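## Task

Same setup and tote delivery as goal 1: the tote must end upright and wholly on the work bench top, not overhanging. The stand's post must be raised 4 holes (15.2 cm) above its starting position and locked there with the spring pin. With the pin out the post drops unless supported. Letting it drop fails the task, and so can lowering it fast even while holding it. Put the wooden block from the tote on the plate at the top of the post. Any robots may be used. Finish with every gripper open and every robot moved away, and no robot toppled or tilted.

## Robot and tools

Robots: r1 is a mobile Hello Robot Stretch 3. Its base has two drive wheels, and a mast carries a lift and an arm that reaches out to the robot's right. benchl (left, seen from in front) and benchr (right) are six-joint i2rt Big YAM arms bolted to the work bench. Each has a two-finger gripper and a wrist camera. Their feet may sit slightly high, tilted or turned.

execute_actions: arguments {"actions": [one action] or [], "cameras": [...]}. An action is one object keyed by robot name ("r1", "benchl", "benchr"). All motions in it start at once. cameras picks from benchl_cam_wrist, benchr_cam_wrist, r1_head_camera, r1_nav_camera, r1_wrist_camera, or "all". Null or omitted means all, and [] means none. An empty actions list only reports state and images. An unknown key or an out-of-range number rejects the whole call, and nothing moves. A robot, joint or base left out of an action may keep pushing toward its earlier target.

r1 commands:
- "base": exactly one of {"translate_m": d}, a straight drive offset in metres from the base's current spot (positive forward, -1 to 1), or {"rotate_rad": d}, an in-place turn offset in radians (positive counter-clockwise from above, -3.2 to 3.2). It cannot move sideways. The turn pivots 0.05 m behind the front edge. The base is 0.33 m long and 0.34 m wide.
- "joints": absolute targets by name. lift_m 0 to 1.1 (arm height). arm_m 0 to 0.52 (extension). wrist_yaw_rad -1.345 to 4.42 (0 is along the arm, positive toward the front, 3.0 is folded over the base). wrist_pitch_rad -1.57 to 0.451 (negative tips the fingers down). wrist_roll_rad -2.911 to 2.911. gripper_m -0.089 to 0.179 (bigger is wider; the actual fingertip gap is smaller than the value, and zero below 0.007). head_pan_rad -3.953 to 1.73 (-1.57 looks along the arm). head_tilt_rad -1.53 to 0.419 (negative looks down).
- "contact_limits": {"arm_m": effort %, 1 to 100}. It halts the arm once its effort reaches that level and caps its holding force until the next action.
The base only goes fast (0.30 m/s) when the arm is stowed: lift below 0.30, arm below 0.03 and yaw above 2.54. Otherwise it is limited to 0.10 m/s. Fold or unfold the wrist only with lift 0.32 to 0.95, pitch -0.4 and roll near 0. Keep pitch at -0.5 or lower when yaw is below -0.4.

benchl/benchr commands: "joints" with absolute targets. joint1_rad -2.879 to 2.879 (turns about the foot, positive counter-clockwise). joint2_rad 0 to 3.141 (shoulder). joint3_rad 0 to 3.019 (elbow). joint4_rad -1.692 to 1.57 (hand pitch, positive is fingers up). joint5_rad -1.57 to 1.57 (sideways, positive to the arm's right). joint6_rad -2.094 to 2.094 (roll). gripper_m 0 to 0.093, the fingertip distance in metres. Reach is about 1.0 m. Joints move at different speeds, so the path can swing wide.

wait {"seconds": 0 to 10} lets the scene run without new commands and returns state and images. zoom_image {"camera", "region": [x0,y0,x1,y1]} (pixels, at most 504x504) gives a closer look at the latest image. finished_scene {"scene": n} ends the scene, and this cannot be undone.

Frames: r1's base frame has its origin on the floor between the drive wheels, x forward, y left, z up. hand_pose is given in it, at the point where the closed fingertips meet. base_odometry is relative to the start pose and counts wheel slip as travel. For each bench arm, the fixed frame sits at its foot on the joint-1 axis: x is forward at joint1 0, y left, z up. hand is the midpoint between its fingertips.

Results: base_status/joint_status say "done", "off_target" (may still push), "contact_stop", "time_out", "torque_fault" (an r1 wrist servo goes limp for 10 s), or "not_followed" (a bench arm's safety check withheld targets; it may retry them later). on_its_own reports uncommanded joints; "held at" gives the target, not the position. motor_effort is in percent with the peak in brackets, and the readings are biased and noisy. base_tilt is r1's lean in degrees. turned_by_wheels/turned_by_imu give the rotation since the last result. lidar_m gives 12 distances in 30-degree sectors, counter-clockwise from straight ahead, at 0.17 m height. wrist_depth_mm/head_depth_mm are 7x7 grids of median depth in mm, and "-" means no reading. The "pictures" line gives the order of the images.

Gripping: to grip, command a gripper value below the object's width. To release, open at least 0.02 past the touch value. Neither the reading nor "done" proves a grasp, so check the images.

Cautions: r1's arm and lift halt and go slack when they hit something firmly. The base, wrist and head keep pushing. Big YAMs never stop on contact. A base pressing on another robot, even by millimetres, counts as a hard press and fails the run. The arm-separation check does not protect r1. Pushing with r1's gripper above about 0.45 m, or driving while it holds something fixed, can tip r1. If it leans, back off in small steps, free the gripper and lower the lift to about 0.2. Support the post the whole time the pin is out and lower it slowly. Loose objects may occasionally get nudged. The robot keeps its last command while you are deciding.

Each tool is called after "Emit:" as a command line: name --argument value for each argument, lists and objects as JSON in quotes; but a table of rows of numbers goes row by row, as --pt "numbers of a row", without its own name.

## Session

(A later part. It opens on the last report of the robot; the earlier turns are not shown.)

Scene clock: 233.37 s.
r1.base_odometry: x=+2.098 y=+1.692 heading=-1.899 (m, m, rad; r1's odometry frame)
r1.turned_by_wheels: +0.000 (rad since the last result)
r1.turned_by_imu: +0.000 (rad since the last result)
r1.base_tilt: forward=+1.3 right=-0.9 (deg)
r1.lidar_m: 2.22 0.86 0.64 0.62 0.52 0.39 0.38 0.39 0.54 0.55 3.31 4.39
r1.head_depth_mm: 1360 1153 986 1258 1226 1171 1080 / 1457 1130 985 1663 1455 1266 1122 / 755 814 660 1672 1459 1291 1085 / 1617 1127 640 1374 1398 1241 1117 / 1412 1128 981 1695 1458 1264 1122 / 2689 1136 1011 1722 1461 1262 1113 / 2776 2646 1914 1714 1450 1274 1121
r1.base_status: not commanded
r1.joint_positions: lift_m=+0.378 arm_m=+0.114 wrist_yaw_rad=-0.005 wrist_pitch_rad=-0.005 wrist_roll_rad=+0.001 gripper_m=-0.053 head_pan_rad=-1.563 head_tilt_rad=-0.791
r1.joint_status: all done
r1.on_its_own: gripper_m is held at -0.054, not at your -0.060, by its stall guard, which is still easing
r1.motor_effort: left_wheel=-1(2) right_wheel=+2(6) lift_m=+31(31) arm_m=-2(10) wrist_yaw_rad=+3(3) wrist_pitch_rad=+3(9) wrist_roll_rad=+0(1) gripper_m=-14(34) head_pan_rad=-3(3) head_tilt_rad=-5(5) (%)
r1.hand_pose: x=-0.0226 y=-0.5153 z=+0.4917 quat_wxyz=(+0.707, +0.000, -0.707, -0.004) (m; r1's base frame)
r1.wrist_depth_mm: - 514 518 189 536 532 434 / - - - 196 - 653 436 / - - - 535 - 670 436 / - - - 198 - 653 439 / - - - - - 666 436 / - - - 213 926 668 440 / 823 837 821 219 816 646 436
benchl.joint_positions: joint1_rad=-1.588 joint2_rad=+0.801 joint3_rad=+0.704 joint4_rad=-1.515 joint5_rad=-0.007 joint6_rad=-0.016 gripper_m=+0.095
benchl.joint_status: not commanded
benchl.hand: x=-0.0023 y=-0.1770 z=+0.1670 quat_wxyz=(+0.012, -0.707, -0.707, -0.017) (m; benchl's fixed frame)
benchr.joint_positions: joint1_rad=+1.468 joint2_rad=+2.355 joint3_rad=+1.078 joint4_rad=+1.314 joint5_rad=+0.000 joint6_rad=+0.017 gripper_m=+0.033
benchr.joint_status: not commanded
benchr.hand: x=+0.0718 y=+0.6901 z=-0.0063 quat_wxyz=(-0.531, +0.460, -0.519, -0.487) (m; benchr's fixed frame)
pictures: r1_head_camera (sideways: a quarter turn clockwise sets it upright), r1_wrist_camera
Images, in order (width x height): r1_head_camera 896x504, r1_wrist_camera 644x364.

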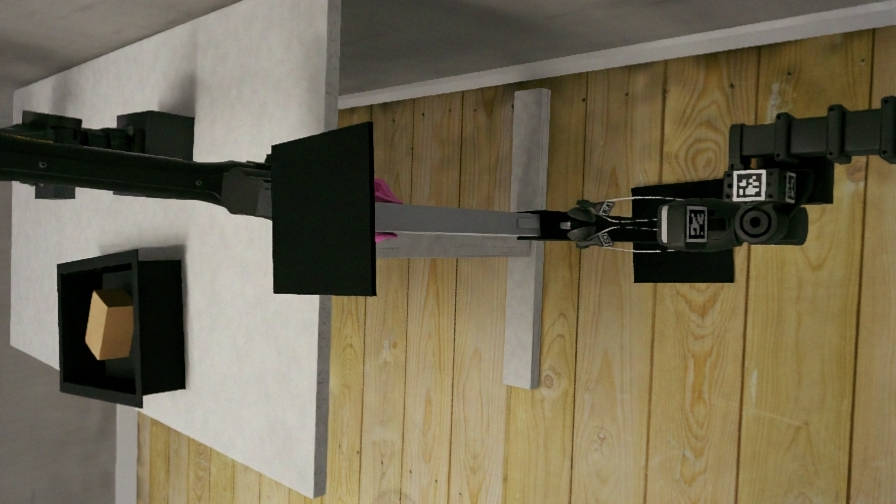

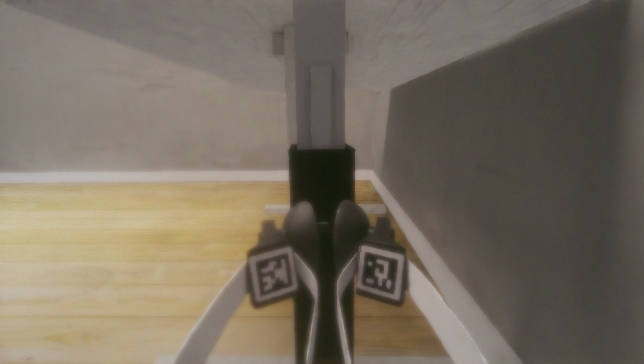

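Emit:
execute_actions --actions '[{"r1":{"joints":{"gripper_m":0.045,"lift_m":0.372}},"benchr":{"joints":{"joint2_rad":2.28}}}]' --cameras '[]'

Emit:
execute_actions --actions '[{"r1":{"joints":{"arm_m":0.142}}}]' --cameras '[]'

Emit:
execute_actions --actions '[{"r1":{"joints":{"gripper_m":-0.06}}}]' --cameras '[]'

Emit:
execute_actions --actions '[{"r1":{"joints":{"arm_m":0.126}}}]' --cameras '["r1_head_camera"]'

Emit:
zoom_image --camera "r1_head_camera" --region '[500,150,700,300]'

Scene clock: 242.07 s.
r1.base_odometry: x=+2.098 y=+1.692 heading=-1.899 (m, m, rad; r1's odometry frame)
r1.turned_by_wheels: +0.000 (rad since the last result)
r1.turned_by_imu: -0.001 (rad since the last result)
r1.base_tilt: forward=+1.1 right=-1.2 (deg)
r1.lidar_m: 2.22 0.86 0.64 0.62 0.52 0.39 0.38 0.39 0.54 0.55 3.29 4.42
r1.head_depth_mm: 1349 1152 977 1261 1226 1179 1082 / 1457 1130 978 1687 1459 1271 1120 / 753 812 662 1647 1450 1281 1081 / 1618 1136 640 1359 1385 1232 1114 / 1415 1128 984 1711 1456 1272 1119 / 2700 1131 1020 1701 1468 1265 1119 / 2757 2655 1889 1710 1458 1263 1116
r1.base_status: not commanded
r1.joint_positions: lift_m=+0.372 arm_m=+0.114 wrist_yaw_rad=-0.003 wrist_pitch_rad=-0.014 wrist_roll_rad=+0.001 gripper_m=+0.045 head_pan_rad=-1.563 head_tilt_rad=-0.791
r1.joint_status: all done
r1.motor_effort: left_wheel=-1(2) right_wheel=+2(3) lift_m=+30(32) arm_m=-2(2) wrist_yaw_rad=+1(3) wrist_pitch_rad=+9(9) wrist_roll_rad=+0(0) gripper_m=+1(80) head_pan_rad=-3(2) head_tilt_rad=-5(6) (%)
r1.hand_pose: x=-0.0221 y=-0.5151 z=+0.4834 quat_wxyz=(+0.707, +0.004, -0.707, -0.006) (m; r1's base frame)
r1.wrist_depth_mm: - 556 562 189 591 577 440 / - - - 524 - 658 439 / - - - 199 - 656 437 / - - - 199 - 660 439 / - - - 200 - 665 438 / - - - 213 929 664 436 / 793 804 802 222 789 613 440
benchl.joint_positions: joint1_rad=-1.588 joint2_rad=+0.801 joint3_rad=+0.704 joint4_rad=-1.515 joint5_rad=-0.007 joint6_rad=-0.016 gripper_m=+0.095
benchl.joint_status: not commanded
benchl.hand: x=-0.0023 y=-0.1770 z=+0.1670 quat_wxyz=(+0.012, -0.707, -0.707, -0.017) (m; benchl's fixed frame)
benchr.joint_positions: joint1_rad=+1.468 joint2_rad=+2.351 joint3_rad=+1.078 joint4_rad=+1.307 joint5_rad=+0.000 joint6_rad=+0.018 gripper_m=+0.033
benchr.joint_status: all done
benchr.hand: x=+0.0719 y=+0.6908 z=-0.0049 quat_wxyz=(-0.530, +0.461, -0.520, -0.486) (m; benchr's fixed frame)
pictures: none
No camera images: the call's "cameras" was empty. Leave "cameras" out to get every camera's image.

Scene clock: 243.23 s.
r1.base_odometry: x=+2.098 y=+1.692 heading=-1.899 (m, m, rad; r1's odometry frame)
r1.turned_by_wheels: +0.000 (rad since the last result)
r1.turned_by_imu: +0.000 (rad since the last result)
r1.base_tilt: forward=+1.3 right=-1.0 (deg)
r1.lidar_m: 2.22 0.86 0.64 0.62 0.52 0.39 0.38 0.39 0.54 0.55 3.31 4.42
r1.head_depth_mm: 1354 1146 982 1253 1234 1178 1085 / 1464 1135 982 1669 1440 1272 1120 / 751 815 658 1662 1452 1310 1100 / 1620 1126 641 1360 1378 1256 1115 / 1407 1128 984 1692 1452 1262 1122 / 2638 1128 1016 1711 1447 1263 1116 / 2795 2648 1913 1709 1457 1259 1118
r1.base_status: not commanded
r1.joint_positions: lift_m=+0.372 arm_m=+0.142 wrist_yaw_rad=-0.002 wrist_pitch_rad=-0.014 wrist_roll_rad=+0.001 gripper_m=+0.045 head_pan_rad=-1.563 head_tilt_rad=-0.791
r1.joint_status: all done
r1.motor_effort: left_wheel=-1(2) right_wheel=+2(2) lift_m=+31(31) arm_m=+2(2) wrist_yaw_rad=+1(1) wrist_pitch_rad=+9(9) wrist_roll_rad=+0(0) gripper_m=+0(1) head_pan_rad=-3(2) head_tilt_rad=-6(5) (%)
r1.hand_pose: x=-0.0220 y=-0.5425 z=+0.4833 quat_wxyz=(+0.707, +0.005, -0.707, -0.006) (m; r1's base frame)
r1.wrist_depth_mm: - 564 564 162 593 563 436 / - - - 167 - 672 439 / - - - 170 - 668 441 / - - - 170 - 674 440 / - - - 174 - 664 439 / - - - 182 921 669 438 / 803 805 800 189 783 611 443
benchl.joint_positions: joint1_rad=-1.588 joint2_rad=+0.801 joint3_rad=+0.704 joint4_rad=-1.515 joint5_rad=-0.007 joint6_rad=-0.016 gripper_m=+0.095
benchl.joint_status: not commanded
benchl.hand: x=-0.0023 y=-0.1770 z=+0.1670 quat_wxyz=(+0.012, -0.707, -0.707, -0.017) (m; benchl's fixed frame)
benchr.joint_positions: joint1_rad=+1.468 joint2_rad=+2.351 joint3_rad=+1.078 joint4_rad=+1.307 joint5_rad=+0.000 joint6_rad=+0.018 gripper_m=+0.033
benchr.joint_status: not commanded
benchr.hand: x=+0.0719 y=+0.6908 z=-0.0049 quat_wxyz=(-0.530, +0.461, -0.520, -0.486) (m; benchr's fixed frame)
pictures: none
No camera images: the call's "cameras" was empty. Leave "cameras" out to get every camera's image.

Scene clock: 244.77 s.
r1.base_odometry: x=+2.098 y=+1.692 heading=-1.899 (m, m, rad; r1's odometry frame)
r1.turned_by_wheels: +0.000 (rad since the last result)
r1.turned_by_imu: +0.000 (rad since the last result)
r1.base_tilt: forward=+1.3 right=-1.1 (deg)
r1.lidar_m: 2.23 0.87 0.64 0.62 0.52 0.39 0.38 0.39 0.54 0.56 3.32 4.40
r1.head_depth_mm: 1351 1152 980 1255 1223 1179 1085 / 1461 1130 979 1657 1449 1262 1121 / 756 812 661 1659 1465 1314 1097 / 1618 1132 640 1369 1381 1262 1120 / 1411 1132 985 1702 1452 1264 1118 / 2649 1133 1018 1705 1460 1268 1120 / 2808 2651 1913 1713 1462 1257 1121
r1.base_status: not commanded
r1.joint_positions: lift_m=+0.372 arm_m=+0.142 wrist_yaw_rad=+0.002 wrist_pitch_rad=-0.015 wrist_roll_rad=+0.001 gripper_m=-0.058 head_pan_rad=-1.563 head_tilt_rad=-0.791
r1.joint_status: all done
r1.motor_effort: left_wheel=-2(2) right_wheel=+5(5) lift_m=+30(30) arm_m=+3(3) wrist_yaw_rad=+0(1) wrist_pitch_rad=+9(9) wrist_roll_rad=-1(0) gripper_m=-35(96) head_pan_rad=-3(2) head_tilt_rad=-5(5) (%)
r1.hand_pose: x=-0.0211 y=-0.5424 z=+0.4832 quat_wxyz=(+0.707, +0.006, -0.707, -0.005) (m; r1's base frame)
r1.wrist_depth_mm: - 557 572 163 590 579 436 / - - - 167 - 680 442 / - - - 168 - 681 440 / - - - 169 - 666 447 / - - - 149 - 689 444 / - - - 184 938 693 443 / 810 806 794 190 783 628 445
benchl.joint_positions: joint1_rad=-1.588 joint2_rad=+0.801 joint3_rad=+0.704 joint4_rad=-1.515 joint5_rad=-0.007 joint6_rad=-0.016 gripper_m=+0.095
benchl.joint_status: not commanded
benchl.hand: x=-0.0023 y=-0.1770 z=+0.1670 quat_wxyz=(+0.012, -0.707, -0.707, -0.017) (m; benchl's fixed frame)
benchr.joint_positions: joint1_rad=+1.468 joint2_rad=+2.351 joint3_rad=+1.078 joint4_rad=+1.307 joint5_rad=+0.000 joint6_rad=+0.018 gripper_m=+0.033
benchr.joint_status: not commanded
benchr.hand: x=+0.0719 y=+0.6908 z=-0.0049 quat_wxyz=(-0.530, +0.461, -0.520, -0.486) (m; benchr's fixed frame)
pictures: none
No camera images: the call's "cameras" was empty. Leave "cameras" out to get every camera's image.

Scene clock: 245.83 s.
r1.base_odometry: x=+2.098 y=+1.692 heading=-1.899 (m, m, rad; r1's odometry frame)
r1.turned_by_wheels: +0.000 (rad since the last result)
r1.turned_by_imu: +0.000 (rad since the last result)
r1.base_tilt: forward=+1.3 right=-1.1 (deg)
r1.lidar_m: 2.24 0.86 0.64 0.62 0.52 0.39 0.38 0.39 0.54 0.56 3.29 4.40
r1.head_depth_mm: 1350 1156 979 1256 1232 1180 1087 / 1459 1128 978 1662 1457 1261 1121 / 754 811 642 1661 1462 1295 1103 / 1619 1126 642 1367 1381 1245 1115 / 1406 1130 979 1711 1451 1266 1120 / 2670 1128 1011 1702 1456 1264 1120 / 2761 2638 1905 1709 1448 1258 1117
r1.base_status: not commanded
r1.joint_positions: lift_m=+0.372 arm_m=+0.127 wrist_yaw_rad=-0.005 wrist_pitch_rad=-0.012 wrist_roll_rad=+0.001 gripper_m=-0.052 head_pan_rad=-1.563 head_tilt_rad=-0.791
r1.joint_status: all done
r1.on_its_own: gripper_m is held at -0.053, not at your -0.060, by its stall guard, which is still easing
r1.motor_effort: left_wheel=-1(2) right_wheel=+2(6) lift_m=+31(32) arm_m=-7(10) wrist_yaw_rad=+3(4) wrist_pitch_rad=+8(9) wrist_roll_rad=+0(1) gripper_m=-17(35) head_pan_rad=-2(2) head_tilt_rad=-4(5) (%)
r1.hand_pose: x=-0.0226 y=-0.5279 z=+0.4838 quat_wxyz=(+0.707, +0.003, -0.707, -0.006) (m; r1's base frame)
r1.wrist_depth_mm: - 558 572 177 581 568 434 / - - - 183 - 662 432 / - - - 185 - 667 434 / - - - 185 - 658 434 / - - - 153 - 670 434 / - - - 199 923 655 435 / 793 811 811 208 796 617 439
benchl.joint_positions: joint1_rad=-1.588 joint2_rad=+0.801 joint3_rad=+0.704 joint4_rad=-1.515 joint5_rad=-0.007 joint6_rad=-0.016 gripper_m=+0.095
benchl.joint_status: not commanded
benchl.hand: x=-0.0023 y=-0.1770 z=+0.1670 quat_wxyz=(+0.012, -0.707, -0.707, -0.017) (m; benchl's fixed frame)
benchr.joint_positions: joint1_rad=+1.468 joint2_rad=+2.351 joint3_rad=+1.078 joint4_rad=+1.301 joint5_rad=+0.000 joint6_rad=+0.020 gripper_m=+0.033
benchr.joint_status: not commanded
benchr.hand: x=+0.0719 y=+0.6909 z=-0.0063 quat_wxyz=(-0.528, +0.461, -0.522, -0.486) (m; benchr's fixed frame)
pictures: r1_head_camera (sideways: a quarter turn clockwise sets it upright)
Images, in order (width x height): r1_head_camera 896x504.

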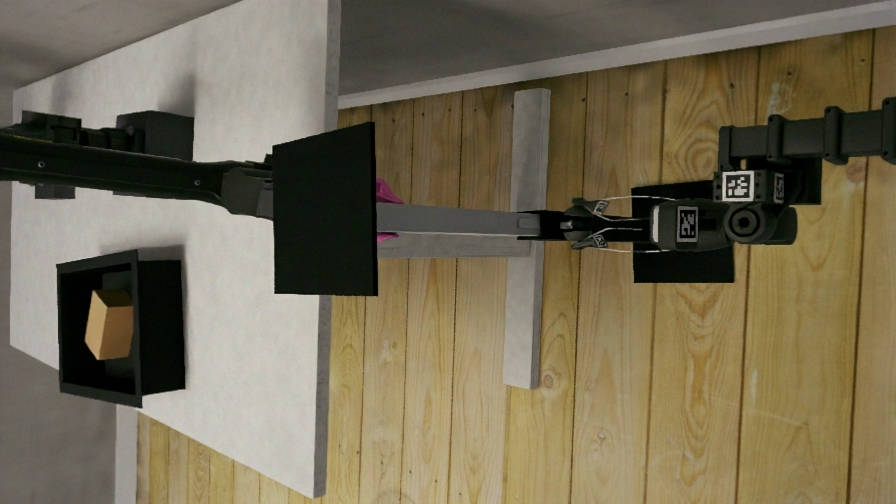

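Region (500, 150, 700, 300) of r1_head_camera's 896x504 image, scaled by 2.520, with more detail than that image has; it fills the top 378 rows of this view, and the rest is white.

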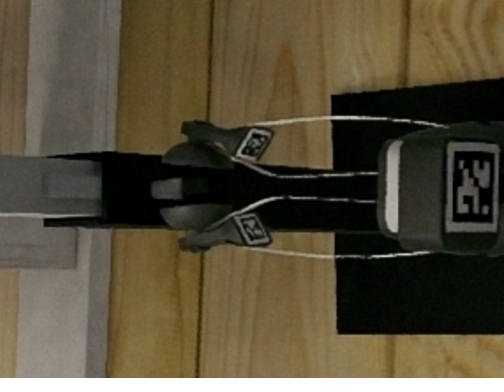

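Pin is out. Lift.

Emit:
execute_actions --actions '[{"benchr":{"joints":{"joint2_rad":2.08,"joint3_rad":1.05,"joint4_rad":1.2}}}]' --cameras '[]'

Emit:
execute_actions --actions '[{"benchr":{"joints":{"joint2_rad":1.96,"joint3_rad":1.04,"joint4_rad":1.09}}}]' --cameras '["r1_head_camera","benchr_cam_wrist"]'

Scene clock: 253.87 s.
r1.base_odometry: x=+2.098 y=+1.692 heading=-1.899 (m, m, rad; r1's odometry frame)
r1.turned_by_wheels: +0.000 (rad since the last result)
r1.turned_by_imu: -0.002 (rad since the last result)
r1.base_tilt: forward=+1.3 right=-0.9 (deg)
r1.lidar_m: 2.23 0.86 0.64 0.62 0.52 0.39 0.38 0.39 0.55 0.56 3.31 4.40
r1.head_depth_mm: 1351 1146 983 1265 1222 1181 1083 / 1462 1127 981 1673 1461 1266 1119 / 761 807 658 1661 1446 1301 1098 / 1622 1132 636 1372 1400 1239 1121 / 1414 1129 984 1711 1444 1268 1121 / 2703 1129 1013 1704 1451 1265 1126 / 2743 2636 1910 1703 1449 1272 1128
r1.base_status: not commanded
r1.joint_positions: lift_m=+0.372 arm_m=+0.126 wrist_yaw_rad=-0.005 wrist_pitch_rad=-0.012 wrist_roll_rad=+0.001 gripper_m=-0.028 head_pan_rad=-1.563 head_tilt_rad=-0.791
r1.joint_status: not commanded
r1.on_its_own: gripper_m is held at -0.029, not at your -0.060, by its stall guard, which is not easing now
r1.motor_effort: left_wheel=-2(2) right_wheel=+3(2) lift_m=+31(32) arm_m=-4(6) wrist_yaw_rad=+3(3) wrist_pitch_rad=+7(8) wrist_roll_rad=-1(1) gripper_m=-20(20) head_pan_rad=-2(3) head_tilt_rad=-5(5) (%)
r1.hand_pose: x=-0.0227 y=-0.5274 z=+0.4838 quat_wxyz=(+0.707, +0.003, -0.707, -0.006) (m; r1's base frame)
r1.wrist_depth_mm: - 557 560 177 576 575 440 / - - - 183 - 663 435 / - - - 184 - 672 436 / - - - 186 - 665 441 / - - - 156 - 670 435 / - - - 199 917 651 435 / 799 796 796 210 785 619 443
benchl.joint_positions: joint1_rad=-1.588 joint2_rad=+0.801 joint3_rad=+0.704 joint4_rad=-1.515 joint5_rad=-0.007 joint6_rad=-0.016 gripper_m=+0.095
benchl.joint_status: not commanded
benchl.hand: x=-0.0023 y=-0.1770 z=+0.1670 quat_wxyz=(+0.012, -0.707, -0.707, -0.017) (m; benchl's fixed frame)
benchr.joint_positions: joint1_rad=+1.464 joint2_rad=+2.302 joint3_rad=+1.060 joint4_rad=+1.219 joint5_rad=-0.017 joint6_rad=+0.012 gripper_m=+0.032
benchr.joint_status: joint2_rad time_out (moved -0.048 of -0.271); the others done
benchr.on_its_own: joint2_rad reads +2.302 and still pushes toward +2.080 since a time_out
benchr.hand: x=+0.0718 y=+0.6909 z=-0.0005 quat_wxyz=(-0.513, +0.479, -0.531, -0.475) (m; benchr's fixed frame)
pictures: none
No camera images: the call's "cameras" was empty. Leave "cameras" out to get every camera's image.

not run: a stop came earlier in this reply.

Emit:
execute_actions --actions '[{"r1":{"joints":{"gripper_m":0.045}},"benchr":{"joints":{"joint2_rad":2.28,"joint3_rad":1.1,"joint4_rad":1.32}}}]' --cameras '[]'

Emit:
execute_actions --actions '[{"r1":{"joints":{"arm_m":0.143}}}]' --cameras '[]'

Emit:
execute_actions --actions '[{"r1":{"joints":{"gripper_m":-0.06}}}]' --cameras '[]'

Emit:
execute_actions --actions '[{"r1":{"joints":{"arm_m":0.123}}}]' --cameras '[]'

Emit:
execute_actions --actions '[{"r1":{"joints":{"gripper_m":-0.065}},"benchr":{"joints":{"joint2_rad":2.08,"joint3_rad":1.05,"joint4_rad":1.2}}}]' --cameras '[]'

Emit:
execute_actions --actions '[{"r1":{"joints":{"gripper_m":-0.06}},"benchr":{"joints":{"joint2_rad":1.96,"joint3_rad":1.04,"joint4_rad":1.09}}}]' --cameras '["r1_head_camera","benchr_cam_wrist"]'

Scene clock: 263.90 s.
r1.base_odometry: x=+2.098 y=+1.692 heading=-1.899 (m, m, rad; r1's odometry frame)
r1.turned_by_wheels: +0.000 (rad since the last result)
r1.turned_by_imu: -0.001 (rad since the last result)
r1.base_tilt: forward=+1.4 right=-1.1 (deg)
r1.lidar_m: 2.22 0.86 0.64 0.62 0.52 0.39 0.37 0.39 0.54 0.55 3.31 4.39
r1.head_depth_mm: 1350 1152 979 1257 1232 1180 1077 / 1461 1135 976 1652 1460 1267 1120 / 759 806 657 1661 1452 1299 1104 / 1614 1125 655 1372 1369 1260 1119 / 1409 1128 1013 1704 1444 1268 1117 / 2650 1130 1013 1712 1463 1268 1120 / 2753 2629 1896 1712 1460 1265 1120
r1.base_status: not commanded
r1.joint_positions: lift_m=+0.372 arm_m=+0.126 wrist_yaw_rad=-0.003 wrist_pitch_rad=-0.014 wrist_roll_rad=+0.001 gripper_m=+0.045 head_pan_rad=-1.563 head_tilt_rad=-0.791
r1.joint_status: all done
r1.motor_effort: left_wheel=-1(2) right_wheel=+2(3) lift_m=+31(31) arm_m=-2(3) wrist_yaw_rad=+1(3) wrist_pitch_rad=+9(8) wrist_roll_rad=+0(0) gripper_m=+0(80) head_pan_rad=-2(2) head_tilt_rad=-5(5) (%)
r1.hand_pose: x=-0.0221 y=-0.5270 z=+0.4834 quat_wxyz=(+0.707, +0.004, -0.707, -0.006) (m; r1's base frame)
r1.wrist_depth_mm: - 569 576 176 590 580 434 / - - - 182 - 653 435 / - - - 187 - 680 441 / - - - 187 - 674 438 / - - - 189 - 665 440 / - - - 199 922 666 442 / 800 793 800 208 786 613 441
benchl.joint_positions: joint1_rad=-1.588 joint2_rad=+0.801 joint3_rad=+0.704 joint4_rad=-1.515 joint5_rad=-0.007 joint6_rad=-0.016 gripper_m=+0.095
benchl.joint_status: not commanded
benchl.hand: x=-0.0023 y=-0.1770 z=+0.1670 quat_wxyz=(+0.012, -0.707, -0.707, -0.017) (m; benchl's fixed frame)
benchr.joint_positions: joint1_rad=+1.464 joint2_rad=+2.315 joint3_rad=+1.061 joint4_rad=+1.241 joint5_rad=-0.016 joint6_rad=+0.019 gripper_m=+0.032
benchr.joint_status: joint4_rad time_out (moved +0.022 of +0.101); the others done
benchr.on_its_own: joint4_rad reads +1.241 and still pushes toward +1.320 since a time_out
benchr.hand: x=+0.0719 y=+0.6898 z=-0.0028 quat_wxyz=(-0.514, +0.474, -0.530, -0.479) (m; benchr's fixed frame)
pictures: none
No camera images: the call's "cameras" was empty. Leave "cameras" out to get every camera's image.

not run: a stop came earlier in this reply.

not run: a stop came earlier in this reply.

not run: a stop came earlier in this reply.

not run: a stop came earlier in this reply.

not run: a stop came earlier in this reply.

Emit:
execute_actions --actions '[{"r1":{"joints":{"arm_m":0.143}},"benchr":{"joints":{"joint2_rad":2.27,"joint3_rad":1.08,"joint4_rad":1.25}}}]' --cameras '[]'

Emit:
execute_actions --actions '[{"r1":{"joints":{"gripper_m":-0.06}}}]' --cameras '[]'

Emit:
execute_actions --actions '[{"r1":{"joints":{"arm_m":0.123}}}]' --cameras '[]'

Emit:
execute_actions --actions '[{"r1":{"joints":{"gripper_m":-0.065}},"benchr":{"joints":{"joint2_rad":2.06,"joint3_rad":1.05,"joint4_rad":1.13}}}]' --cameras '[]'

Emit:
execute_actions --actions '[{"r1":{"joints":{"gripper_m":-0.06}},"benchr":{"joints":{"joint2_rad":1.94,"joint3_rad":1.04,"joint4_rad":1.02}}}]' --cameras '["r1_head_camera","benchr_cam_wrist"]'

Scene clock: 270.03 s.
r1.base_odometry: x=+2.098 y=+1.692 heading=-1.899 (m, m, rad; r1's odometry frame)
r1.turned_by_wheels: +0.000 (rad since the last result)
r1.turned_by_imu: -0.001 (rad since the last result)
r1.base_tilt: forward=+1.3 right=-1.0 (deg)
r1.lidar_m: 2.23 0.86 0.64 0.62 0.52 0.39 0.38 0.39 0.54 0.55 3.30 4.40
r1.head_depth_mm: 1357 1151 983 1257 1229 1179 1081 / 1464 1127 983 1666 1451 1274 1114 / 761 808 659 1657 1455 1312 1104 / 1615 1128 658 1368 1392 1255 1115 / 1408 1134 981 1709 1457 1267 1122 / 2657 1128 1016 1711 1456 1267 1123 / 2776 2633 1903 1713 1448 1263 1120
r1.base_status: not commanded
r1.joint_positions: lift_m=+0.372 arm_m=+0.143 wrist_yaw_rad=-0.002 wrist_pitch_rad=-0.014 wrist_roll_rad=+0.001 gripper_m=+0.045 head_pan_rad=-1.563 head_tilt_rad=-0.791
r1.joint_status: all done
r1.motor_effort: left_wheel=-2(1) right_wheel=+2(2) lift_m=+31(31) arm_m=+2(1) wrist_yaw_rad=+2(2) wrist_pitch_rad=+9(9) wrist_roll_rad=+0(1) gripper_m=+1(1) head_pan_rad=-3(2) head_tilt_rad=-5(5) (%)
r1.hand_pose: x=-0.0220 y=-0.5435 z=+0.4833 quat_wxyz=(+0.707, +0.004, -0.707, -0.006) (m; r1's base frame)
r1.wrist_depth_mm: - 559 562 162 590 568 443 / - - - 166 - 665 444 / - - - 169 - 664 432 / - - - 169 - 674 432 / - - - 172 - 668 446 / - - - 182 922 686 437 / 795 808 787 187 793 612 442
benchl.joint_positions: joint1_rad=-1.588 joint2_rad=+0.801 joint3_rad=+0.704 joint4_rad=-1.515 joint5_rad=-0.007 joint6_rad=-0.016 gripper_m=+0.095
benchl.joint_status: not commanded
benchl.hand: x=-0.0023 y=-0.1770 z=+0.1670 quat_wxyz=(+0.012, -0.707, -0.707, -0.017) (m; benchl's fixed frame)
benchr.joint_positions: joint1_rad=+1.464 joint2_rad=+2.315 joint3_rad=+1.061 joint4_rad=+1.236 joint5_rad=-0.016 joint6_rad=+0.019 gripper_m=+0.032
benchr.joint_status: all done
benchr.hand: x=+0.0719 y=+0.6898 z=-0.0040 quat_wxyz=(-0.513, +0.476, -0.531, -0.478) (m; benchr's fixed frame)
pictures: none
No camera images: the call's "cameras" was empty. Leave "cameras" out to get every camera's image.

Scene clock: 271.57 s.
r1.base_odometry: x=+2.098 y=+1.692 heading=-1.899 (m, m, rad; r1's odometry frame)
r1.turned_by_wheels: +0.000 (rad since the last result)
r1.turned_by_imu: +0.000 (rad since the last result)
r1.base_tilt: forward=+1.1 right=-1.0 (deg)
r1.lidar_m: 2.23 0.86 0.64 0.62 0.52 0.39 0.37 0.39 0.55 0.56 3.31 4.43
r1.head_depth_mm: 1346 1141 984 1255 1223 1184 1077 / 1457 1132 983 1665 1450 1285 1121 / 760 808 658 1663 1456 1317 1101 / 1632 1133 659 1375 1390 1259 1121 / 1412 1135 980 1695 1453 1271 1115 / 2670 1134 1015 1713 1450 1264 1128 / 2763 2654 1916 1713 1449 1260 1120
r1.base_status: not commanded
r1.joint_positions: lift_m=+0.372 arm_m=+0.143 wrist_yaw_rad=+0.001 wrist_pitch_rad=-0.015 wrist_roll_rad=+0.001 gripper_m=-0.058 head_pan_rad=-1.563 head_tilt_rad=-0.791
r1.joint_status: all done
r1.motor_effort: left_wheel=-2(2) right_wheel=+5(4) lift_m=+31(31) arm_m=+3(3) wrist_yaw_rad=-1(2) wrist_pitch_rad=+9(9) wrist_roll_rad=+0(1) gripper_m=-34(96) head_pan_rad=-3(3) head_tilt_rad=-5(5) (%)
r1.hand_pose: x=-0.0212 y=-0.5434 z=+0.4831 quat_wxyz=(+0.707, +0.006, -0.707, -0.005) (m; r1's base frame)
r1.wrist_depth_mm: - 567 580 162 592 591 443 / - - - 166 - 653 438 / - - - 166 - 669 440 / - - - 170 - 673 441 / - - - 149 - 673 438 / - - - 182 942 674 448 / 808 793 810 189 785 636 442
benchl.joint_positions: joint1_rad=-1.588 joint2_rad=+0.801 joint3_rad=+0.704 joint4_rad=-1.515 joint5_rad=-0.007 joint6_rad=-0.016 gripper_m=+0.095
benchl.joint_status: not commanded
benchl.hand: x=-0.0023 y=-0.1770 z=+0.1670 quat_wxyz=(+0.012, -0.707, -0.707, -0.017) (m; benchl's fixed frame)
benchr.joint_positions: joint1_rad=+1.464 joint2_rad=+2.315 joint3_rad=+1.061 joint4_rad=+1.236 joint5_rad=-0.016 joint6_rad=+0.019 gripper_m=+0.032
benchr.joint_status: not commanded
benchr.hand: x=+0.0719 y=+0.6898 z=-0.0040 quat_wxyz=(-0.513, +0.476, -0.531, -0.478) (m; benchr's fixed frame)
pictures: none
No camera images: the call's "cameras" was empty. Leave "cameras" out to get every camera's image.

Scene clock: 272.73 s.
r1.base_odometry: x=+2.098 y=+1.692 heading=-1.899 (m, m, rad; r1's odometry frame)
r1.turned_by_wheels: +0.000 (rad since the last result)
r1.turned_by_imu: +0.000 (rad since the last result)
r1.base_tilt: forward=+1.4 right=-1.1 (deg)
r1.lidar_m: 2.23 0.86 0.64 0.62 0.52 0.39 0.38 0.39 0.55 0.56 3.31 4.41
r1.head_depth_mm: 1351 1155 980 1250 1227 1176 1085 / 1460 1130 980 1675 1460 1266 1115 / 759 807 657 1666 1462 1308 1102 / 1618 1129 658 1378 1392 1246 1118 / 1405 1134 981 1712 1447 1273 1119 / 2664 1128 1014 1715 1457 1265 1123 / 2777 2688 1911 1710 1462 1267 1121
r1.base_status: not commanded
r1.joint_positions: lift_m=+0.372 arm_m=+0.124 wrist_yaw_rad=-0.005 wrist_pitch_rad=-0.012 wrist_roll_rad=+0.001 gripper_m=-0.052 head_pan_rad=-1.563 head_tilt_rad=-0.791
r1.joint_status: all done
r1.on_its_own: gripper_m is held at -0.053, not at your -0.060, by its stall guard, which is still easing
r1.motor_effort: left_wheel=-2(2) right_wheel=+2(6) lift_m=+32(31) arm_m=-5(12) wrist_yaw_rad=+3(4) wrist_pitch_rad=+8(9) wrist_roll_rad=+0(0) gripper_m=-27(34) head_pan_rad=-3(3) head_tilt_rad=-6(5) (%)
r1.hand_pose: x=-0.0226 y=-0.5245 z=+0.4837 quat_wxyz=(+0.707, +0.003, -0.707, -0.006) (m; r1's base frame)
r1.wrist_depth_mm: - 558 564 179 571 573 433 / - - - 186 - 655 435 / - - - 189 - 666 434 / - - - 189 - 655 435 / - - - 158 - 654 435 / - - - 203 919 661 446 / 808 800 808 211 792 627 445
benchl.joint_positions: joint1_rad=-1.588 joint2_rad=+0.801 joint3_rad=+0.704 joint4_rad=-1.515 joint5_rad=-0.007 joint6_rad=-0.016 gripper_m=+0.095
benchl.joint_status: not commanded
benchl.hand: x=-0.0023 y=-0.1770 z=+0.1670 quat_wxyz=(+0.012, -0.707, -0.707, -0.017) (m; benchl's fixed frame)
benchr.joint_positions: joint1_rad=+1.464 joint2_rad=+2.315 joint3_rad=+1.061 joint4_rad=+1.236 joint5_rad=-0.016 joint6_rad=+0.019 gripper_m=+0.032
benchr.joint_status: not commanded
benchr.hand: x=+0.0719 y=+0.6898 z=-0.0040 quat_wxyz=(-0.513, +0.476, -0.531, -0.478) (m; benchr's fixed frame)
pictures: none
No camera images: the call's "cameras" was empty. Leave "cameras" out to get every camera's image.

Scene clock: 274.80 s.
r1.base_odometry: x=+2.098 y=+1.692 heading=-1.899 (m, m, rad; r1's odometry frame)
r1.turned_by_wheels: +0.000 (rad since the last result)
r1.turned_by_imu: +0.000 (rad since the last result)
r1.base_tilt: forward=+1.1 right=-1.1 (deg)
r1.lidar_m: 2.23 0.86 0.64 0.62 0.52 0.39 0.38 0.39 0.54 0.56 3.31 4.42
r1.head_depth_mm: 1353 1145 981 1259 1230 1183 1084 / 1461 1128 982 1673 1449 1252 1119 / 766 801 656 1661 1458 1301 1101 / 1620 1127 636 1376 1400 1245 1118 / 1407 1127 985 1719 1468 1269 1115 / 2628 1126 1015 1706 1458 1272 1123 / 2791 2645 1904 1721 1461 1264 1115
r1.base_status: not commanded
r1.joint_positions: lift_m=+0.372 arm_m=+0.124 wrist_yaw_rad=-0.005 wrist_pitch_rad=-0.012 wrist_roll_rad=+0.001 gripper_m=-0.057 head_pan_rad=-1.563 head_tilt_rad=-0.791
r1.joint_status: gripper_m off_target (ended at -0.057, target -0.065)
r1.on_its_own: gripper_m is held at -0.058, not at your -0.065, by its stall guard, which is still easing
r1.motor_effort: left_wheel=-1(1) right_wheel=+3(3) lift_m=+31(31) arm_m=-5(6) wrist_yaw_rad=+2(4) wrist_pitch_rad=+8(8) wrist_roll_rad=-1(1) gripper_m=-30(83) head_pan_rad=-2(3) head_tilt_rad=-5(5) (%)
r1.hand_pose: x=-0.0226 y=-0.5245 z=+0.4837 quat_wxyz=(+0.707, +0.003, -0.707, -0.006) (m; r1's base frame)
r1.wrist_depth_mm: - 555 563 179 581 573 433 / - - - 186 - 657 439 / - - - 187 - 659 435 / - - - 189 - 655 431 / - - - 158 - 659 438 / - - - 204 923 669 441 / 795 816 800 210 793 621 437
benchl.joint_positions: joint1_rad=-1.588 joint2_rad=+0.801 joint3_rad=+0.704 joint4_rad=-1.515 joint5_rad=-0.007 joint6_rad=-0.016 gripper_m=+0.095
benchl.joint_status: not commanded
benchl.hand: x=-0.0023 y=-0.1770 z=+0.1670 quat_wxyz=(+0.012, -0.707, -0.707, -0.017) (m; benchl's fixed frame)
benchr.joint_positions: joint1_rad=+1.463 joint2_rad=+2.271 joint3_rad=+1.038 joint4_rad=+1.151 joint5_rad=-0.018 joint6_rad=+0.010 gripper_m=+0.031
benchr.joint_status: joint2_rad time_out (moved -0.043 of -0.255); the others done
benchr.on_its_own: joint2_rad reads +2.271 and still pushes toward +2.060 since a time_out
benchr.hand: x=+0.0717 y=+0.6858 z=-0.0047 quat_wxyz=(-0.497, +0.493, -0.546, -0.460) (m; benchr's fixed frame)
pictures: none
No camera images: the call's "cameras" was empty. Leave "cameras" out to get every camera's image.

not run: a stop came earlier in this reply.

Emit:
execute_actions --actions '[{"r1":{"joints":{"gripper_m":0.045}},"benchr":{"joints":{"joint2_rad":2.3,"joint3_rad":1.04,"joint4_rad":1.15}}}]' --cameras '[]'

Emit:
execute_actions --actions '[{"r1":{"joints":{"arm_m":0.146}},"benchr":{"joints":{"gripper_m":0.06}}}]' --cameras '[]'

Emit:
execute_actions --actions '[{"benchr":{"joints":{"joint2_rad":2.36,"joint3_rad":1.12,"joint4_rad":1.29,"joint5_rad":0}}}]' --cameras '[]'

Emit:
execute_actions --actions '[{"benchr":{"joints":{"gripper_m":0}}}]' --cameras '[]'

Emit:
execute_actions --actions '[{"r1":{"joints":{"gripper_m":-0.085}},"benchr":{"joints":{"joint2_rad":2.285,"joint4_rad":1.3}}}]' --cameras '[]'

Emit:
execute_actions --actions '[{"r1":{"joints":{"arm_m":0.124}}}]' --cameras '[]'

Emit:
execute_actions --actions '[{"benchr":{"joints":{"joint2_rad":2.08,"joint3_rad":1.08,"joint4_rad":1.17}}}]' --cameras '[]'

Emit:
execute_actions --actions '[{"benchr":{"joints":{"joint2_rad":1.96,"joint3_rad":1.07,"joint4_rad":1.06}}}]' --cameras '["r1_head_camera","benchr_cam_wrist"]'

Scene clock: 288.33 s.
r1.base_odometry: x=+2.098 y=+1.692 heading=-1.899 (m, m, rad; r1's odometry frame)
r1.turned_by_wheels: +0.000 (rad since the last result)
r1.turned_by_imu: -0.002 (rad since the last result)
r1.base_tilt: forward=+1.3 right=-1.1 (deg)
r1.lidar_m: 2.23 0.86 0.64 0.62 0.52 0.39 0.37 0.39 0.55 0.55 3.31 4.44
r1.head_depth_mm: 1353 1154 985 1256 1227 1179 1087 / 1454 1127 980 1665 1462 1266 1115 / 763 804 661 1679 1455 1300 1098 / 1609 1127 640 1378 1376 1249 1121 / 1416 1129 982 1708 1453 1273 1120 / 2690 1132 1016 1722 1450 1266 1125 / 2764 2657 1897 1709 1454 1265 1114
r1.base_status: not commanded
r1.joint_positions: lift_m=+0.372 arm_m=+0.123 wrist_yaw_rad=-0.003 wrist_pitch_rad=-0.014 wrist_roll_rad=+0.001 gripper_m=+0.045 head_pan_rad=-1.563 head_tilt_rad=-0.791
r1.joint_status: all done
r1.motor_effort: left_wheel=-1(2) right_wheel=+2(3) lift_m=+31(31) arm_m=-2(4) wrist_yaw_rad=+1(3) wrist_pitch_rad=+9(9) wrist_roll_rad=+0(1) gripper_m=+0(82) head_pan_rad=-3(2) head_tilt_rad=-5(5) (%)
r1.hand_pose: x=-0.0221 y=-0.5242 z=+0.4834 quat_wxyz=(+0.707, +0.004, -0.707, -0.006) (m; r1's base frame)
r1.wrist_depth_mm: - 567 563 180 584 576 438 / - - - 186 - 671 439 / - - - 189 - 651 440 / - - - 188 - 677 439 / - - - 191 - 666 438 / - - - 204 901 661 441 / 804 803 812 212 794 617 443
benchl.joint_positions: joint1_rad=-1.588 joint2_rad=+0.801 joint3_rad=+0.704 joint4_rad=-1.515 joint5_rad=-0.007 joint6_rad=-0.016 gripper_m=+0.095
benchl.joint_status: not commanded
benchl.hand: x=-0.0023 y=-0.1770 z=+0.1670 quat_wxyz=(+0.012, -0.707, -0.707, -0.017) (m; benchl's fixed frame)
benchr.joint_positions: joint1_rad=+1.463 joint2_rad=+2.288 joint3_rad=+1.037 joint4_rad=+1.166 joint5_rad=-0.015 joint6_rad=+0.014 gripper_m=+0.031
benchr.joint_status: all done
benchr.hand: x=+0.0719 y=+0.6835 z=-0.0123 quat_wxyz=(-0.497, +0.492, -0.548, -0.459) (m; benchr's fixed frame)
pictures: none
No camera images: the call's "cameras" was empty. Leave "cameras" out to get every camera's image.

Scene clock: 289.43 s.
r1.base_odometry: x=+2.098 y=+1.692 heading=-1.899 (m, m, rad; r1's odometry frame)
r1.turned_by_wheels: +0.000 (rad since the last result)
r1.turned_by_imu: +0.000 (rad since the last result)
r1.base_tilt: forward=+1.5 right=-1.2 (deg)
r1.lidar_m: 2.23 0.86 0.64 0.62 0.52 0.39 0.37 0.39 0.54 0.55 3.30 4.41
r1.head_depth_mm: 1353 1145 980 1256 1227 1180 1086 / 1456 1128 982 1672 1448 1282 1119 / 763 806 660 1669 1453 1311 1100 / 1640 1130 640 1370 1378 1255 1119 / 1409 1131 980 1718 1455 1258 1117 / 2676 1131 1017 1708 1445 1270 1120 / 2773 2637 1901 1717 1455 1261 1120
r1.base_status: not commanded
r1.joint_positions: lift_m=+0.372 arm_m=+0.146 wrist_yaw_rad=-0.002 wrist_pitch_rad=-0.014 wrist_roll_rad=+0.001 gripper_m=+0.045 head_pan_rad=-1.563 head_tilt_rad=-0.791
r1.joint_status: all done
r1.motor_effort: left_wheel=-2(1) right_wheel=+2(2) lift_m=+31(32) arm_m=+2(3) wrist_yaw_rad=+1(1) wrist_pitch_rad=+9(9) wrist_roll_rad=-1(1) gripper_m=+0(0) head_pan_rad=-3(2) head_tilt_rad=-6(5) (%)
r1.hand_pose: x=-0.0220 y=-0.5465 z=+0.4833 quat_wxyz=(+0.707, +0.004, -0.707, -0.006) (m; r1's base frame)
r1.wrist_depth_mm: - 560 568 159 584 580 437 / - - - 164 - 665 439 / - - - 166 - 668 441 / - - - 166 - 666 439 / - - - 169 - 669 444 / - - - 178 948 671 444 / 806 800 795 184 793 620 442
benchl.joint_positions: joint1_rad=-1.588 joint2_rad=+0.801 joint3_rad=+0.704 joint4_rad=-1.515 joint5_rad=-0.007 joint6_rad=-0.016 gripper_m=+0.095
benchl.joint_status: not commanded
benchl.hand: x=-0.0023 y=-0.1770 z=+0.1670 quat_wxyz=(+0.012, -0.707, -0.707, -0.017) (m; benchl's fixed frame)
benchr.joint_positions: joint1_rad=+1.462 joint2_rad=+2.288 joint3_rad=+1.037 joint4_rad=+1.165 joint5_rad=+0.001 joint6_rad=+0.015 gripper_m=+0.060
benchr.joint_status: all done
benchr.hand: x=+0.0750 y=+0.6831 z=-0.0128 quat_wxyz=(-0.500, +0.488, -0.553, -0.455) (m; benchr's fixed frame)
pictures: none
No camera images: the call's "cameras" was empty. Leave "cameras" out to get every camera's image.

Scene clock: 290.27 s.
r1.base_odometry: x=+2.098 y=+1.692 heading=-1.899 (m, m, rad; r1's odometry frame)
r1.turned_by_wheels: +0.000 (rad since the last result)
r1.turned_by_imu: +0.000 (rad since the last result)
r1.base_tilt: forward=+1.3 right=-0.9 (deg)
r1.lidar_m: 2.22 0.86 0.64 0.62 0.52 0.39 0.37 0.39 0.54 0.55 3.29 4.42
r1.head_depth_mm: 1358 1147 977 1257 1230 1178 1087 / 1452 1126 979 1661 1451 1275 1118 / 757 802 660 1645 1443 1309 1106 / 1620 1131 639 1362 1386 1251 1120 / 1411 1135 981 1720 1454 1266 1120 / 2636 1131 1017 1693 1456 1257 1121 / 2809 2662 1915 1715 1469 1270 1118
r1.base_status: not commanded
r1.joint_positions: lift_m=+0.372 arm_m=+0.146 wrist_yaw_rad=-0.002 wrist_pitch_rad=-0.014 wrist_roll_rad=+0.001 gripper_m=+0.045 head_pan_rad=-1.563 head_tilt_rad=-0.791
r1.joint_status: not commanded
r1.motor_effort: left_wheel=-1(1) right_wheel=+2(2) lift_m=+31(31) arm_m=+2(2) wrist_yaw_rad=+1(0) wrist_pitch_rad=+9(9) wrist_roll_rad=+0(0) gripper_m=+1(1) head_pan_rad=-3(3) head_tilt_rad=-5(5) (%)
r1.hand_pose: x=-0.0220 y=-0.5465 z=+0.4833 quat_wxyz=(+0.707, +0.004, -0.707, -0.006) (m; r1's base frame)
r1.wrist_depth_mm: - 566 567 159 594 582 437 / - - - 164 - 665 436 / - - - 166 - 667 439 / - - - 166 - 660 441 / - - - 170 - 660 439 / - - - 177 924 670 440 / 820 803 802 184 781 617 439
benchl.joint_positions: joint1_rad=-1.588 joint2_rad=+0.801 joint3_rad=+0.704 joint4_rad=-1.515 joint5_rad=-0.007 joint6_rad=-0.016 gripper_m=+0.095
benchl.joint_status: not commanded
benchl.hand: x=-0.0023 y=-0.1770 z=+0.1670 quat_wxyz=(+0.012, -0.707, -0.707, -0.017) (m; benchl's fixed frame)
benchr.joint_positions: joint1_rad=+1.462 joint2_rad=+2.350 joint3_rad=+1.095 joint4_rad=+1.266 joint5_rad=+0.001 joint6_rad=+0.015 gripper_m=+0.060
benchr.joint_status: all done
benchr.hand: x=+0.0764 y=+0.6966 z=-0.0086 quat_wxyz=(-0.526, +0.465, -0.527, -0.478) (m; benchr's fixed frame)
pictures: none
No camera images: the call's "cameras" was empty. Leave "cameras" out to get every camera's image.

Scene clock: 290.90 s.
r1.base_odometry: x=+2.098 y=+1.692 heading=-1.899 (m, m, rad; r1's odometry frame)
r1.turned_by_wheels: +0.000 (rad since the last result)
r1.turned_by_imu: +0.000 (rad since the last result)
r1.base_tilt: forward=+1.3 right=-0.8 (deg)
r1.lidar_m: 2.23 0.86 0.64 0.62 0.52 0.39 0.37 0.39 0.54 0.55 3.30 4.43
r1.head_depth_mm: 1344 1145 982 1264 1227 1176 1083 / 1460 1127 985 1662 1457 1269 1119 / 752 804 661 1671 1452 1310 1100 / 1613 1135 640 1369 1387 1250 1118 / 1405 1131 985 1717 1458 1267 1125 / 2670 1136 1016 1716 1458 1271 1117 / 2782 2651 1890 1723 1450 1264 1121
r1.base_status: not commanded
r1.joint_positions: lift_m=+0.372 arm_m=+0.146 wrist_yaw_rad=-0.002 wrist_pitch_rad=-0.014 wrist_roll_rad=+0.001 gripper_m=+0.045 head_pan_rad=-1.563 head_tilt_rad=-0.791
r1.joint_status: not commanded
r1.motor_effort: left_wheel=-1(1) right_wheel=+2(2) lift_m=+31(31) arm_m=+2(2) wrist_yaw_rad=+1(1) wrist_pitch_rad=+9(9) wrist_roll_rad=+0(0) gripper_m=+0(1) head_pan_rad=-2(2) head_tilt_rad=-5(5) (%)
r1.hand_pose: x=-0.0220 y=-0.5465 z=+0.4833 quat_wxyz=(+0.707, +0.004, -0.707, -0.006) (m; r1's base frame)
r1.wrist_depth_mm: - 559 576 159 578 574 434 / - - - 164 - 670 438 / - - - 166 - 661 437 / - - - 166 - 680 437 / - - - 170 - 685 443 / - - - 177 927 679 440 / 781 789 777 184 799 614 441
benchl.joint_positions: joint1_rad=-1.588 joint2_rad=+0.801 joint3_rad=+0.704 joint4_rad=-1.515 joint5_rad=-0.007 joint6_rad=-0.016 gripper_m=+0.095
benchl.joint_status: not commanded
benchl.hand: x=-0.0023 y=-0.1770 z=+0.1670 quat_wxyz=(+0.012, -0.707, -0.707, -0.017) (m; benchl's fixed frame)
benchr.joint_positions: joint1_rad=+1.466 joint2_rad=+2.350 joint3_rad=+1.096 joint4_rad=+1.266 joint5_rad=-0.013 joint6_rad=+0.017 gripper_m=+0.033
benchr.joint_status: gripper_m off_target (ended at +0.033, target +0.000)
benchr.hand: x=+0.0716 y=+0.6975 z=-0.0082 quat_wxyz=(-0.521, +0.469, -0.523, -0.484) (m; benchr's fixed frame)
pictures: none
No camera images: the call's "cameras" was empty. Leave "cameras" out to get every camera's image.

Scene clock: 292.70 s.
r1.base_odometry: x=+2.098 y=+1.692 heading=-1.899 (m, m, rad; r1's odometry frame)
r1.turned_by_wheels: +0.000 (rad since the last result)
r1.turned_by_imu: +0.000 (rad since the last result)
r1.base_tilt: forward=+1.4 right=-1.0 (deg)
r1.lidar_m: 2.23 0.86 0.64 0.62 0.52 0.39 0.38 0.39 0.54 0.56 3.31 4.41
r1.head_depth_mm: 1355 1146 983 1253 1223 1175 1083 / 1466 1129 981 1672 1454 1281 1122 / 757 803 661 1673 1457 1318 1101 / 1621 1133 639 1357 1401 1257 1121 / 1413 1136 982 1714 1454 1269 1123 / 2653 1132 1013 1712 1456 1265 1117 / 2785 2634 1909 1709 1452 1262 1121
r1.base_status: not commanded
r1.joint_positions: lift_m=+0.372 arm_m=+0.145 wrist_yaw_rad=+0.001 wrist_pitch_rad=-0.015 wrist_roll_rad=+0.001 gripper_m=-0.083 head_pan_rad=-1.563 head_tilt_rad=-0.791
r1.joint_status: all done
r1.motor_effort: left_wheel=-2(2) right_wheel=+4(4) lift_m=+31(31) arm_m=+5(5) wrist_yaw_rad=+0(1) wrist_pitch_rad=+9(9) wrist_roll_rad=-1(1) gripper_m=-44(96) head_pan_rad=-3(3) head_tilt_rad=-5(4) (%)
r1.hand_pose: x=-0.0213 y=-0.5462 z=+0.4831 quat_wxyz=(+0.707, +0.006, -0.707, -0.005) (m; r1's base frame)
r1.wrist_depth_mm: - 561 572 159 592 576 438 / - - - 163 - 677 443 / - - - 164 - 665 439 / - - - 167 - 664 439 / - - - 156 - 666 445 / - - - 180 919 676 448 / 820 786 808 186 784 637 446
benchl.joint_positions: joint1_rad=-1.588 joint2_rad=+0.801 joint3_rad=+0.704 joint4_rad=-1.515 joint5_rad=-0.007 joint6_rad=-0.016 gripper_m=+0.095
benchl.joint_status: not commanded
benchl.hand: x=-0.0023 y=-0.1770 z=+0.1670 quat_wxyz=(+0.012, -0.707, -0.707, -0.017) (m; benchl's fixed frame)
benchr.joint_positions: joint1_rad=+1.466 joint2_rad=+2.348 joint3_rad=+1.096 joint4_rad=+1.266 joint5_rad=-0.013 joint6_rad=+0.017 gripper_m=+0.033
benchr.joint_status: all done
benchr.hand: x=+0.0716 y=+0.6978 z=-0.0069 quat_wxyz=(-0.522, +0.469, -0.523, -0.484) (m; benchr's fixed frame)
pictures: none
No camera images: the call's "cameras" was empty. Leave "cameras" out to get every camera's image.

Scene clock: 293.87 s.
r1.base_odometry: x=+2.098 y=+1.692 heading=-1.899 (m, m, rad; r1's odometry frame)
r1.turned_by_wheels: +0.000 (rad since the last result)
r1.turned_by_imu: +0.000 (rad since the last result)
r1.base_tilt: forward=+1.4 right=-1.0 (deg)
r1.lidar_m: 2.23 0.86 0.64 0.62 0.52 0.39 0.38 0.39 0.54 0.55 3.31 4.43
r1.head_depth_mm: 1356 1151 980 1256 1220 1182 1079 / 1462 1131 982 1674 1454 1269 1122 / 750 802 659 1656 1450 1302 1099 / 1624 1125 639 1369 1395 1250 1121 / 1417 1125 981 1719 1449 1264 1117 / 2647 1129 1016 1718 1466 1267 1117 / 2761 2660 1898 1702 1456 1271 1119
r1.base_status: not commanded
r1.joint_positions: lift_m=+0.372 arm_m=+0.125 wrist_yaw_rad=-0.004 wrist_pitch_rad=-0.010 wrist_roll_rad=+0.001 gripper_m=-0.076 head_pan_rad=-1.563 head_tilt_rad=-0.791
r1.joint_status: all done
r1.on_its_own: gripper_m is held at -0.078, not at your -0.085, by its stall guard, which is still easing
r1.motor_effort: left_wheel=-1(2) right_wheel=+2(5) lift_m=+32(32) arm_m=-10(11) wrist_yaw_rad=+3(4) wrist_pitch_rad=+6(9) wrist_roll_rad=-1(1) gripper_m=-34(44) head_pan_rad=-2(2) head_tilt_rad=-5(5) (%)
r1.hand_pose: x=-0.0226 y=-0.5262 z=+0.4844 quat_wxyz=(+0.707, +0.002, -0.707, -0.005) (m; r1's base frame)
r1.wrist_depth_mm: - 546 559 179 565 568 431 / - - - 183 - 668 434 / - - - 186 - 651 435 / - - - 187 - 662 436 / - - - 154 - 661 441 / - - - 200 928 663 438 / 802 815 802 207 784 614 437
benchl.joint_positions: joint1_rad=-1.588 joint2_rad=+0.801 joint3_rad=+0.704 joint4_rad=-1.515 joint5_rad=-0.007 joint6_rad=-0.016 gripper_m=+0.095
benchl.joint_status: not commanded
benchl.hand: x=-0.0023 y=-0.1770 z=+0.1670 quat_wxyz=(+0.012, -0.707, -0.707, -0.017) (m; benchl's fixed frame)
benchr.joint_positions: joint1_rad=+1.466 joint2_rad=+2.348 joint3_rad=+1.096 joint4_rad=+1.266 joint5_rad=-0.013 joint6_rad=+0.017 gripper_m=+0.033
benchr.joint_status: not commanded
benchr.hand: x=+0.0716 y=+0.6978 z=-0.0069 quat_wxyz=(-0.522, +0.469, -0.523, -0.484) (m; benchr's fixed frame)
pictures: none
No camera images: the call's "cameras" was empty. Leave "cameras" out to get every camera's image.

Scene clock: 294.87 s.
r1.base_odometry: x=+2.098 y=+1.692 heading=-1.899 (m, m, rad; r1's odometry frame)
r1.turned_by_wheels: +0.000 (rad since the last result)
r1.turned_by_imu: +0.000 (rad since the last result)
r1.base_tilt: forward=+1.1 right=-1.1 (deg)
r1.lidar_m: 2.22 0.86 0.64 0.62 0.52 0.39 0.38 0.39 0.54 0.55 3.28 4.40
r1.head_depth_mm: 1357 1148 978 1257 1224 1172 1087 / 1455 1128 979 1680 1456 1266 1122 / 752 691 679 1651 1450 1301 1107 / 1617 1130 703 1378 1397 1244 1117 / 1405 1126 1014 1693 1461 1267 1118 / 2684 1128 1013 1708 1446 1270 1126 / 2751 2623 1901 1703 1450 1261 1117
r1.base_status: not commanded
r1.joint_positions: lift_m=+0.372 arm_m=+0.125 wrist_yaw_rad=-0.004 wrist_pitch_rad=-0.010 wrist_roll_rad=+0.001 gripper_m=-0.073 head_pan_rad=-1.563 head_tilt_rad=-0.791
r1.joint_status: not commanded
r1.on_its_own: gripper_m is held at -0.074, not at your -0.085, by its stall guard, which is still easing
r1.motor_effort: left_wheel=-1(1) right_wheel=+2(3) lift_m=+31(32) arm_m=-10(10) wrist_yaw_rad=+2(3) wrist_pitch_rad=+6(6) wrist_roll_rad=-1(1) gripper_m=-36(37) head_pan_rad=-3(2) head_tilt_rad=-5(5) (%)
r1.hand_pose: x=-0.0226 y=-0.5262 z=+0.4844 quat_wxyz=(+0.707, +0.002, -0.707, -0.005) (m; r1's base frame)
r1.wrist_depth_mm: - 553 552 177 574 565 438 / - - - 184 - 662 433 / - - - 186 - 646 435 / - - - 187 - 668 434 / - - - 155 - 653 440 / - - - 202 908 663 435 / 801 811 795 208 783 614 439
benchl.joint_positions: joint1_rad=-1.588 joint2_rad=+0.801 joint3_rad=+0.704 joint4_rad=-1.515 joint5_rad=-0.007 joint6_rad=-0.016 gripper_m=+0.095
benchl.joint_status: not commanded
benchl.hand: x=-0.0023 y=-0.1770 z=+0.1670 quat_wxyz=(+0.012, -0.707, -0.707, -0.017) (m; benchl's fixed frame)
benchr.joint_positions: joint1_rad=+1.465 joint2_rad=+2.148 joint3_rad=+1.042 joint4_rad=+1.140 joint5_rad=-0.013 joint6_rad=+0.014 gripper_m=+0.033
benchr.joint_status: all done
benchr.hand: x=+0.0726 y=+0.6989 z=+0.0774 quat_wxyz=(-0.528, +0.465, -0.517, -0.488) (m; benchr's fixed frame)
pictures: none
No camera images: the call's "cameras" was empty. Leave "cameras" out to get every camera's image.

Scene clock: 295.70 s.
r1.base_odometry: x=+2.098 y=+1.692 heading=-1.899 (m, m, rad; r1's odometry frame)
r1.turned_by_wheels: +0.000 (rad since the last result)
r1.turned_by_imu: +0.000 (rad since the last result)
r1.base_tilt: forward=+1.2 right=-0.9 (deg)
r1.lidar_m: 2.23 0.86 0.64 0.62 0.52 0.39 0.38 0.39 0.55 0.56 3.32 4.39
r1.head_depth_mm: 1346 1154 981 1256 1227 1177 1082 / 1459 1113 1012 1671 1464 1265 1115 / 729 554 921 1664 1450 1300 1101 / 1616 554 987 1367 1388 1243 1122 / 1411 1125 1015 1705 1456 1264 1121 / 2621 1136 1017 1717 1458 1260 1115 / 2811 2654 1898 1715 1454 1267 1115
r1.base_status: not commanded
r1.joint_positions: lift_m=+0.372 arm_m=+0.125 wrist_yaw_rad=-0.005 wrist_pitch_rad=-0.010 wrist_roll_rad=+0.001 gripper_m=-0.069 head_pan_rad=-1.563 head_tilt_rad=-0.791
r1.joint_status: not commanded
r1.on_its_own: gripper_m is held at -0.071, not at your -0.085, by its stall guard, which is still easing
r1.motor_effort: left_wheel=-1(1) right_wheel=+2(2) lift_m=+32(32) arm_m=-8(10) wrist_yaw_rad=+3(3) wrist_pitch_rad=+6(6) wrist_roll_rad=-1(1) gripper_m=-34(36) head_pan_rad=-3(3) head_tilt_rad=-6(5) (%)
r1.hand_pose: x=-0.0226 y=-0.5260 z=+0.4844 quat_wxyz=(+0.707, +0.002, -0.707, -0.005) (m; r1's base frame)
r1.wrist_depth_mm: - 545 551 178 579 555 437 / - - - 183 - 659 436 / - - - 187 - 664 433 / - - - 186 - 666 437 / - - - 154 - 650 439 / - - - 201 934 669 433 / 817 805 790 209 787 625 435
benchl.joint_positions: joint1_rad=-1.588 joint2_rad=+0.801 joint3_rad=+0.704 joint4_rad=-1.515 joint5_rad=-0.007 joint6_rad=-0.016 gripper_m=+0.095
benchl.joint_status: not commanded
benchl.hand: x=-0.0023 y=-0.1770 z=+0.1670 quat_wxyz=(+0.012, -0.707, -0.707, -0.017) (m; benchl's fixed frame)
benchr.joint_positions: joint1_rad=+1.464 joint2_rad=+2.037 joint3_rad=+1.029 joint4_rad=+1.034 joint5_rad=-0.013 joint6_rad=+0.016 gripper_m=+0.033
benchr.joint_status: all done
benchr.hand: x=+0.0731 y=+0.6988 z=+0.1217 quat_wxyz=(-0.526, +0.466, -0.520, -0.487) (m; benchr's fixed frame)
pictures: benchr_cam_wrist, r1_head_camera (sideways: a quarter turn clockwise sets it upright)
Images, in order (width x height): benchr_cam_wrist 616x616, r1_head_camera 896x504.

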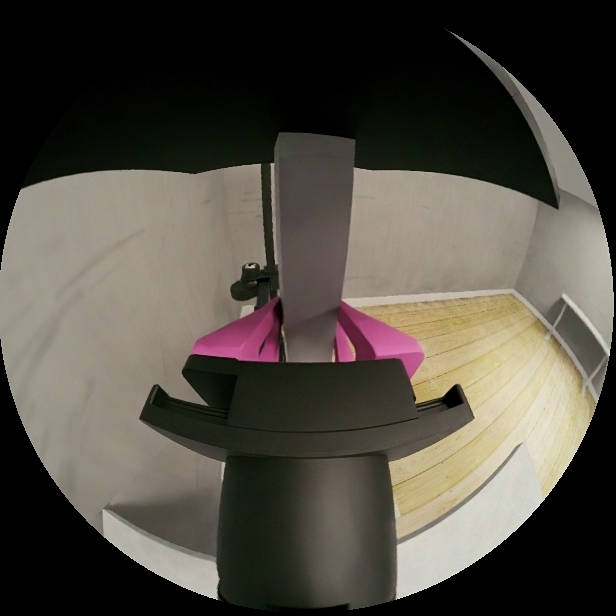

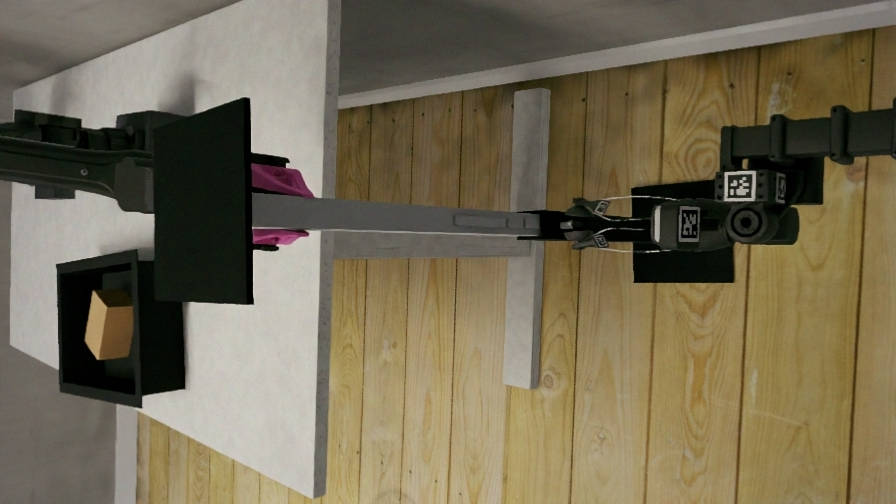

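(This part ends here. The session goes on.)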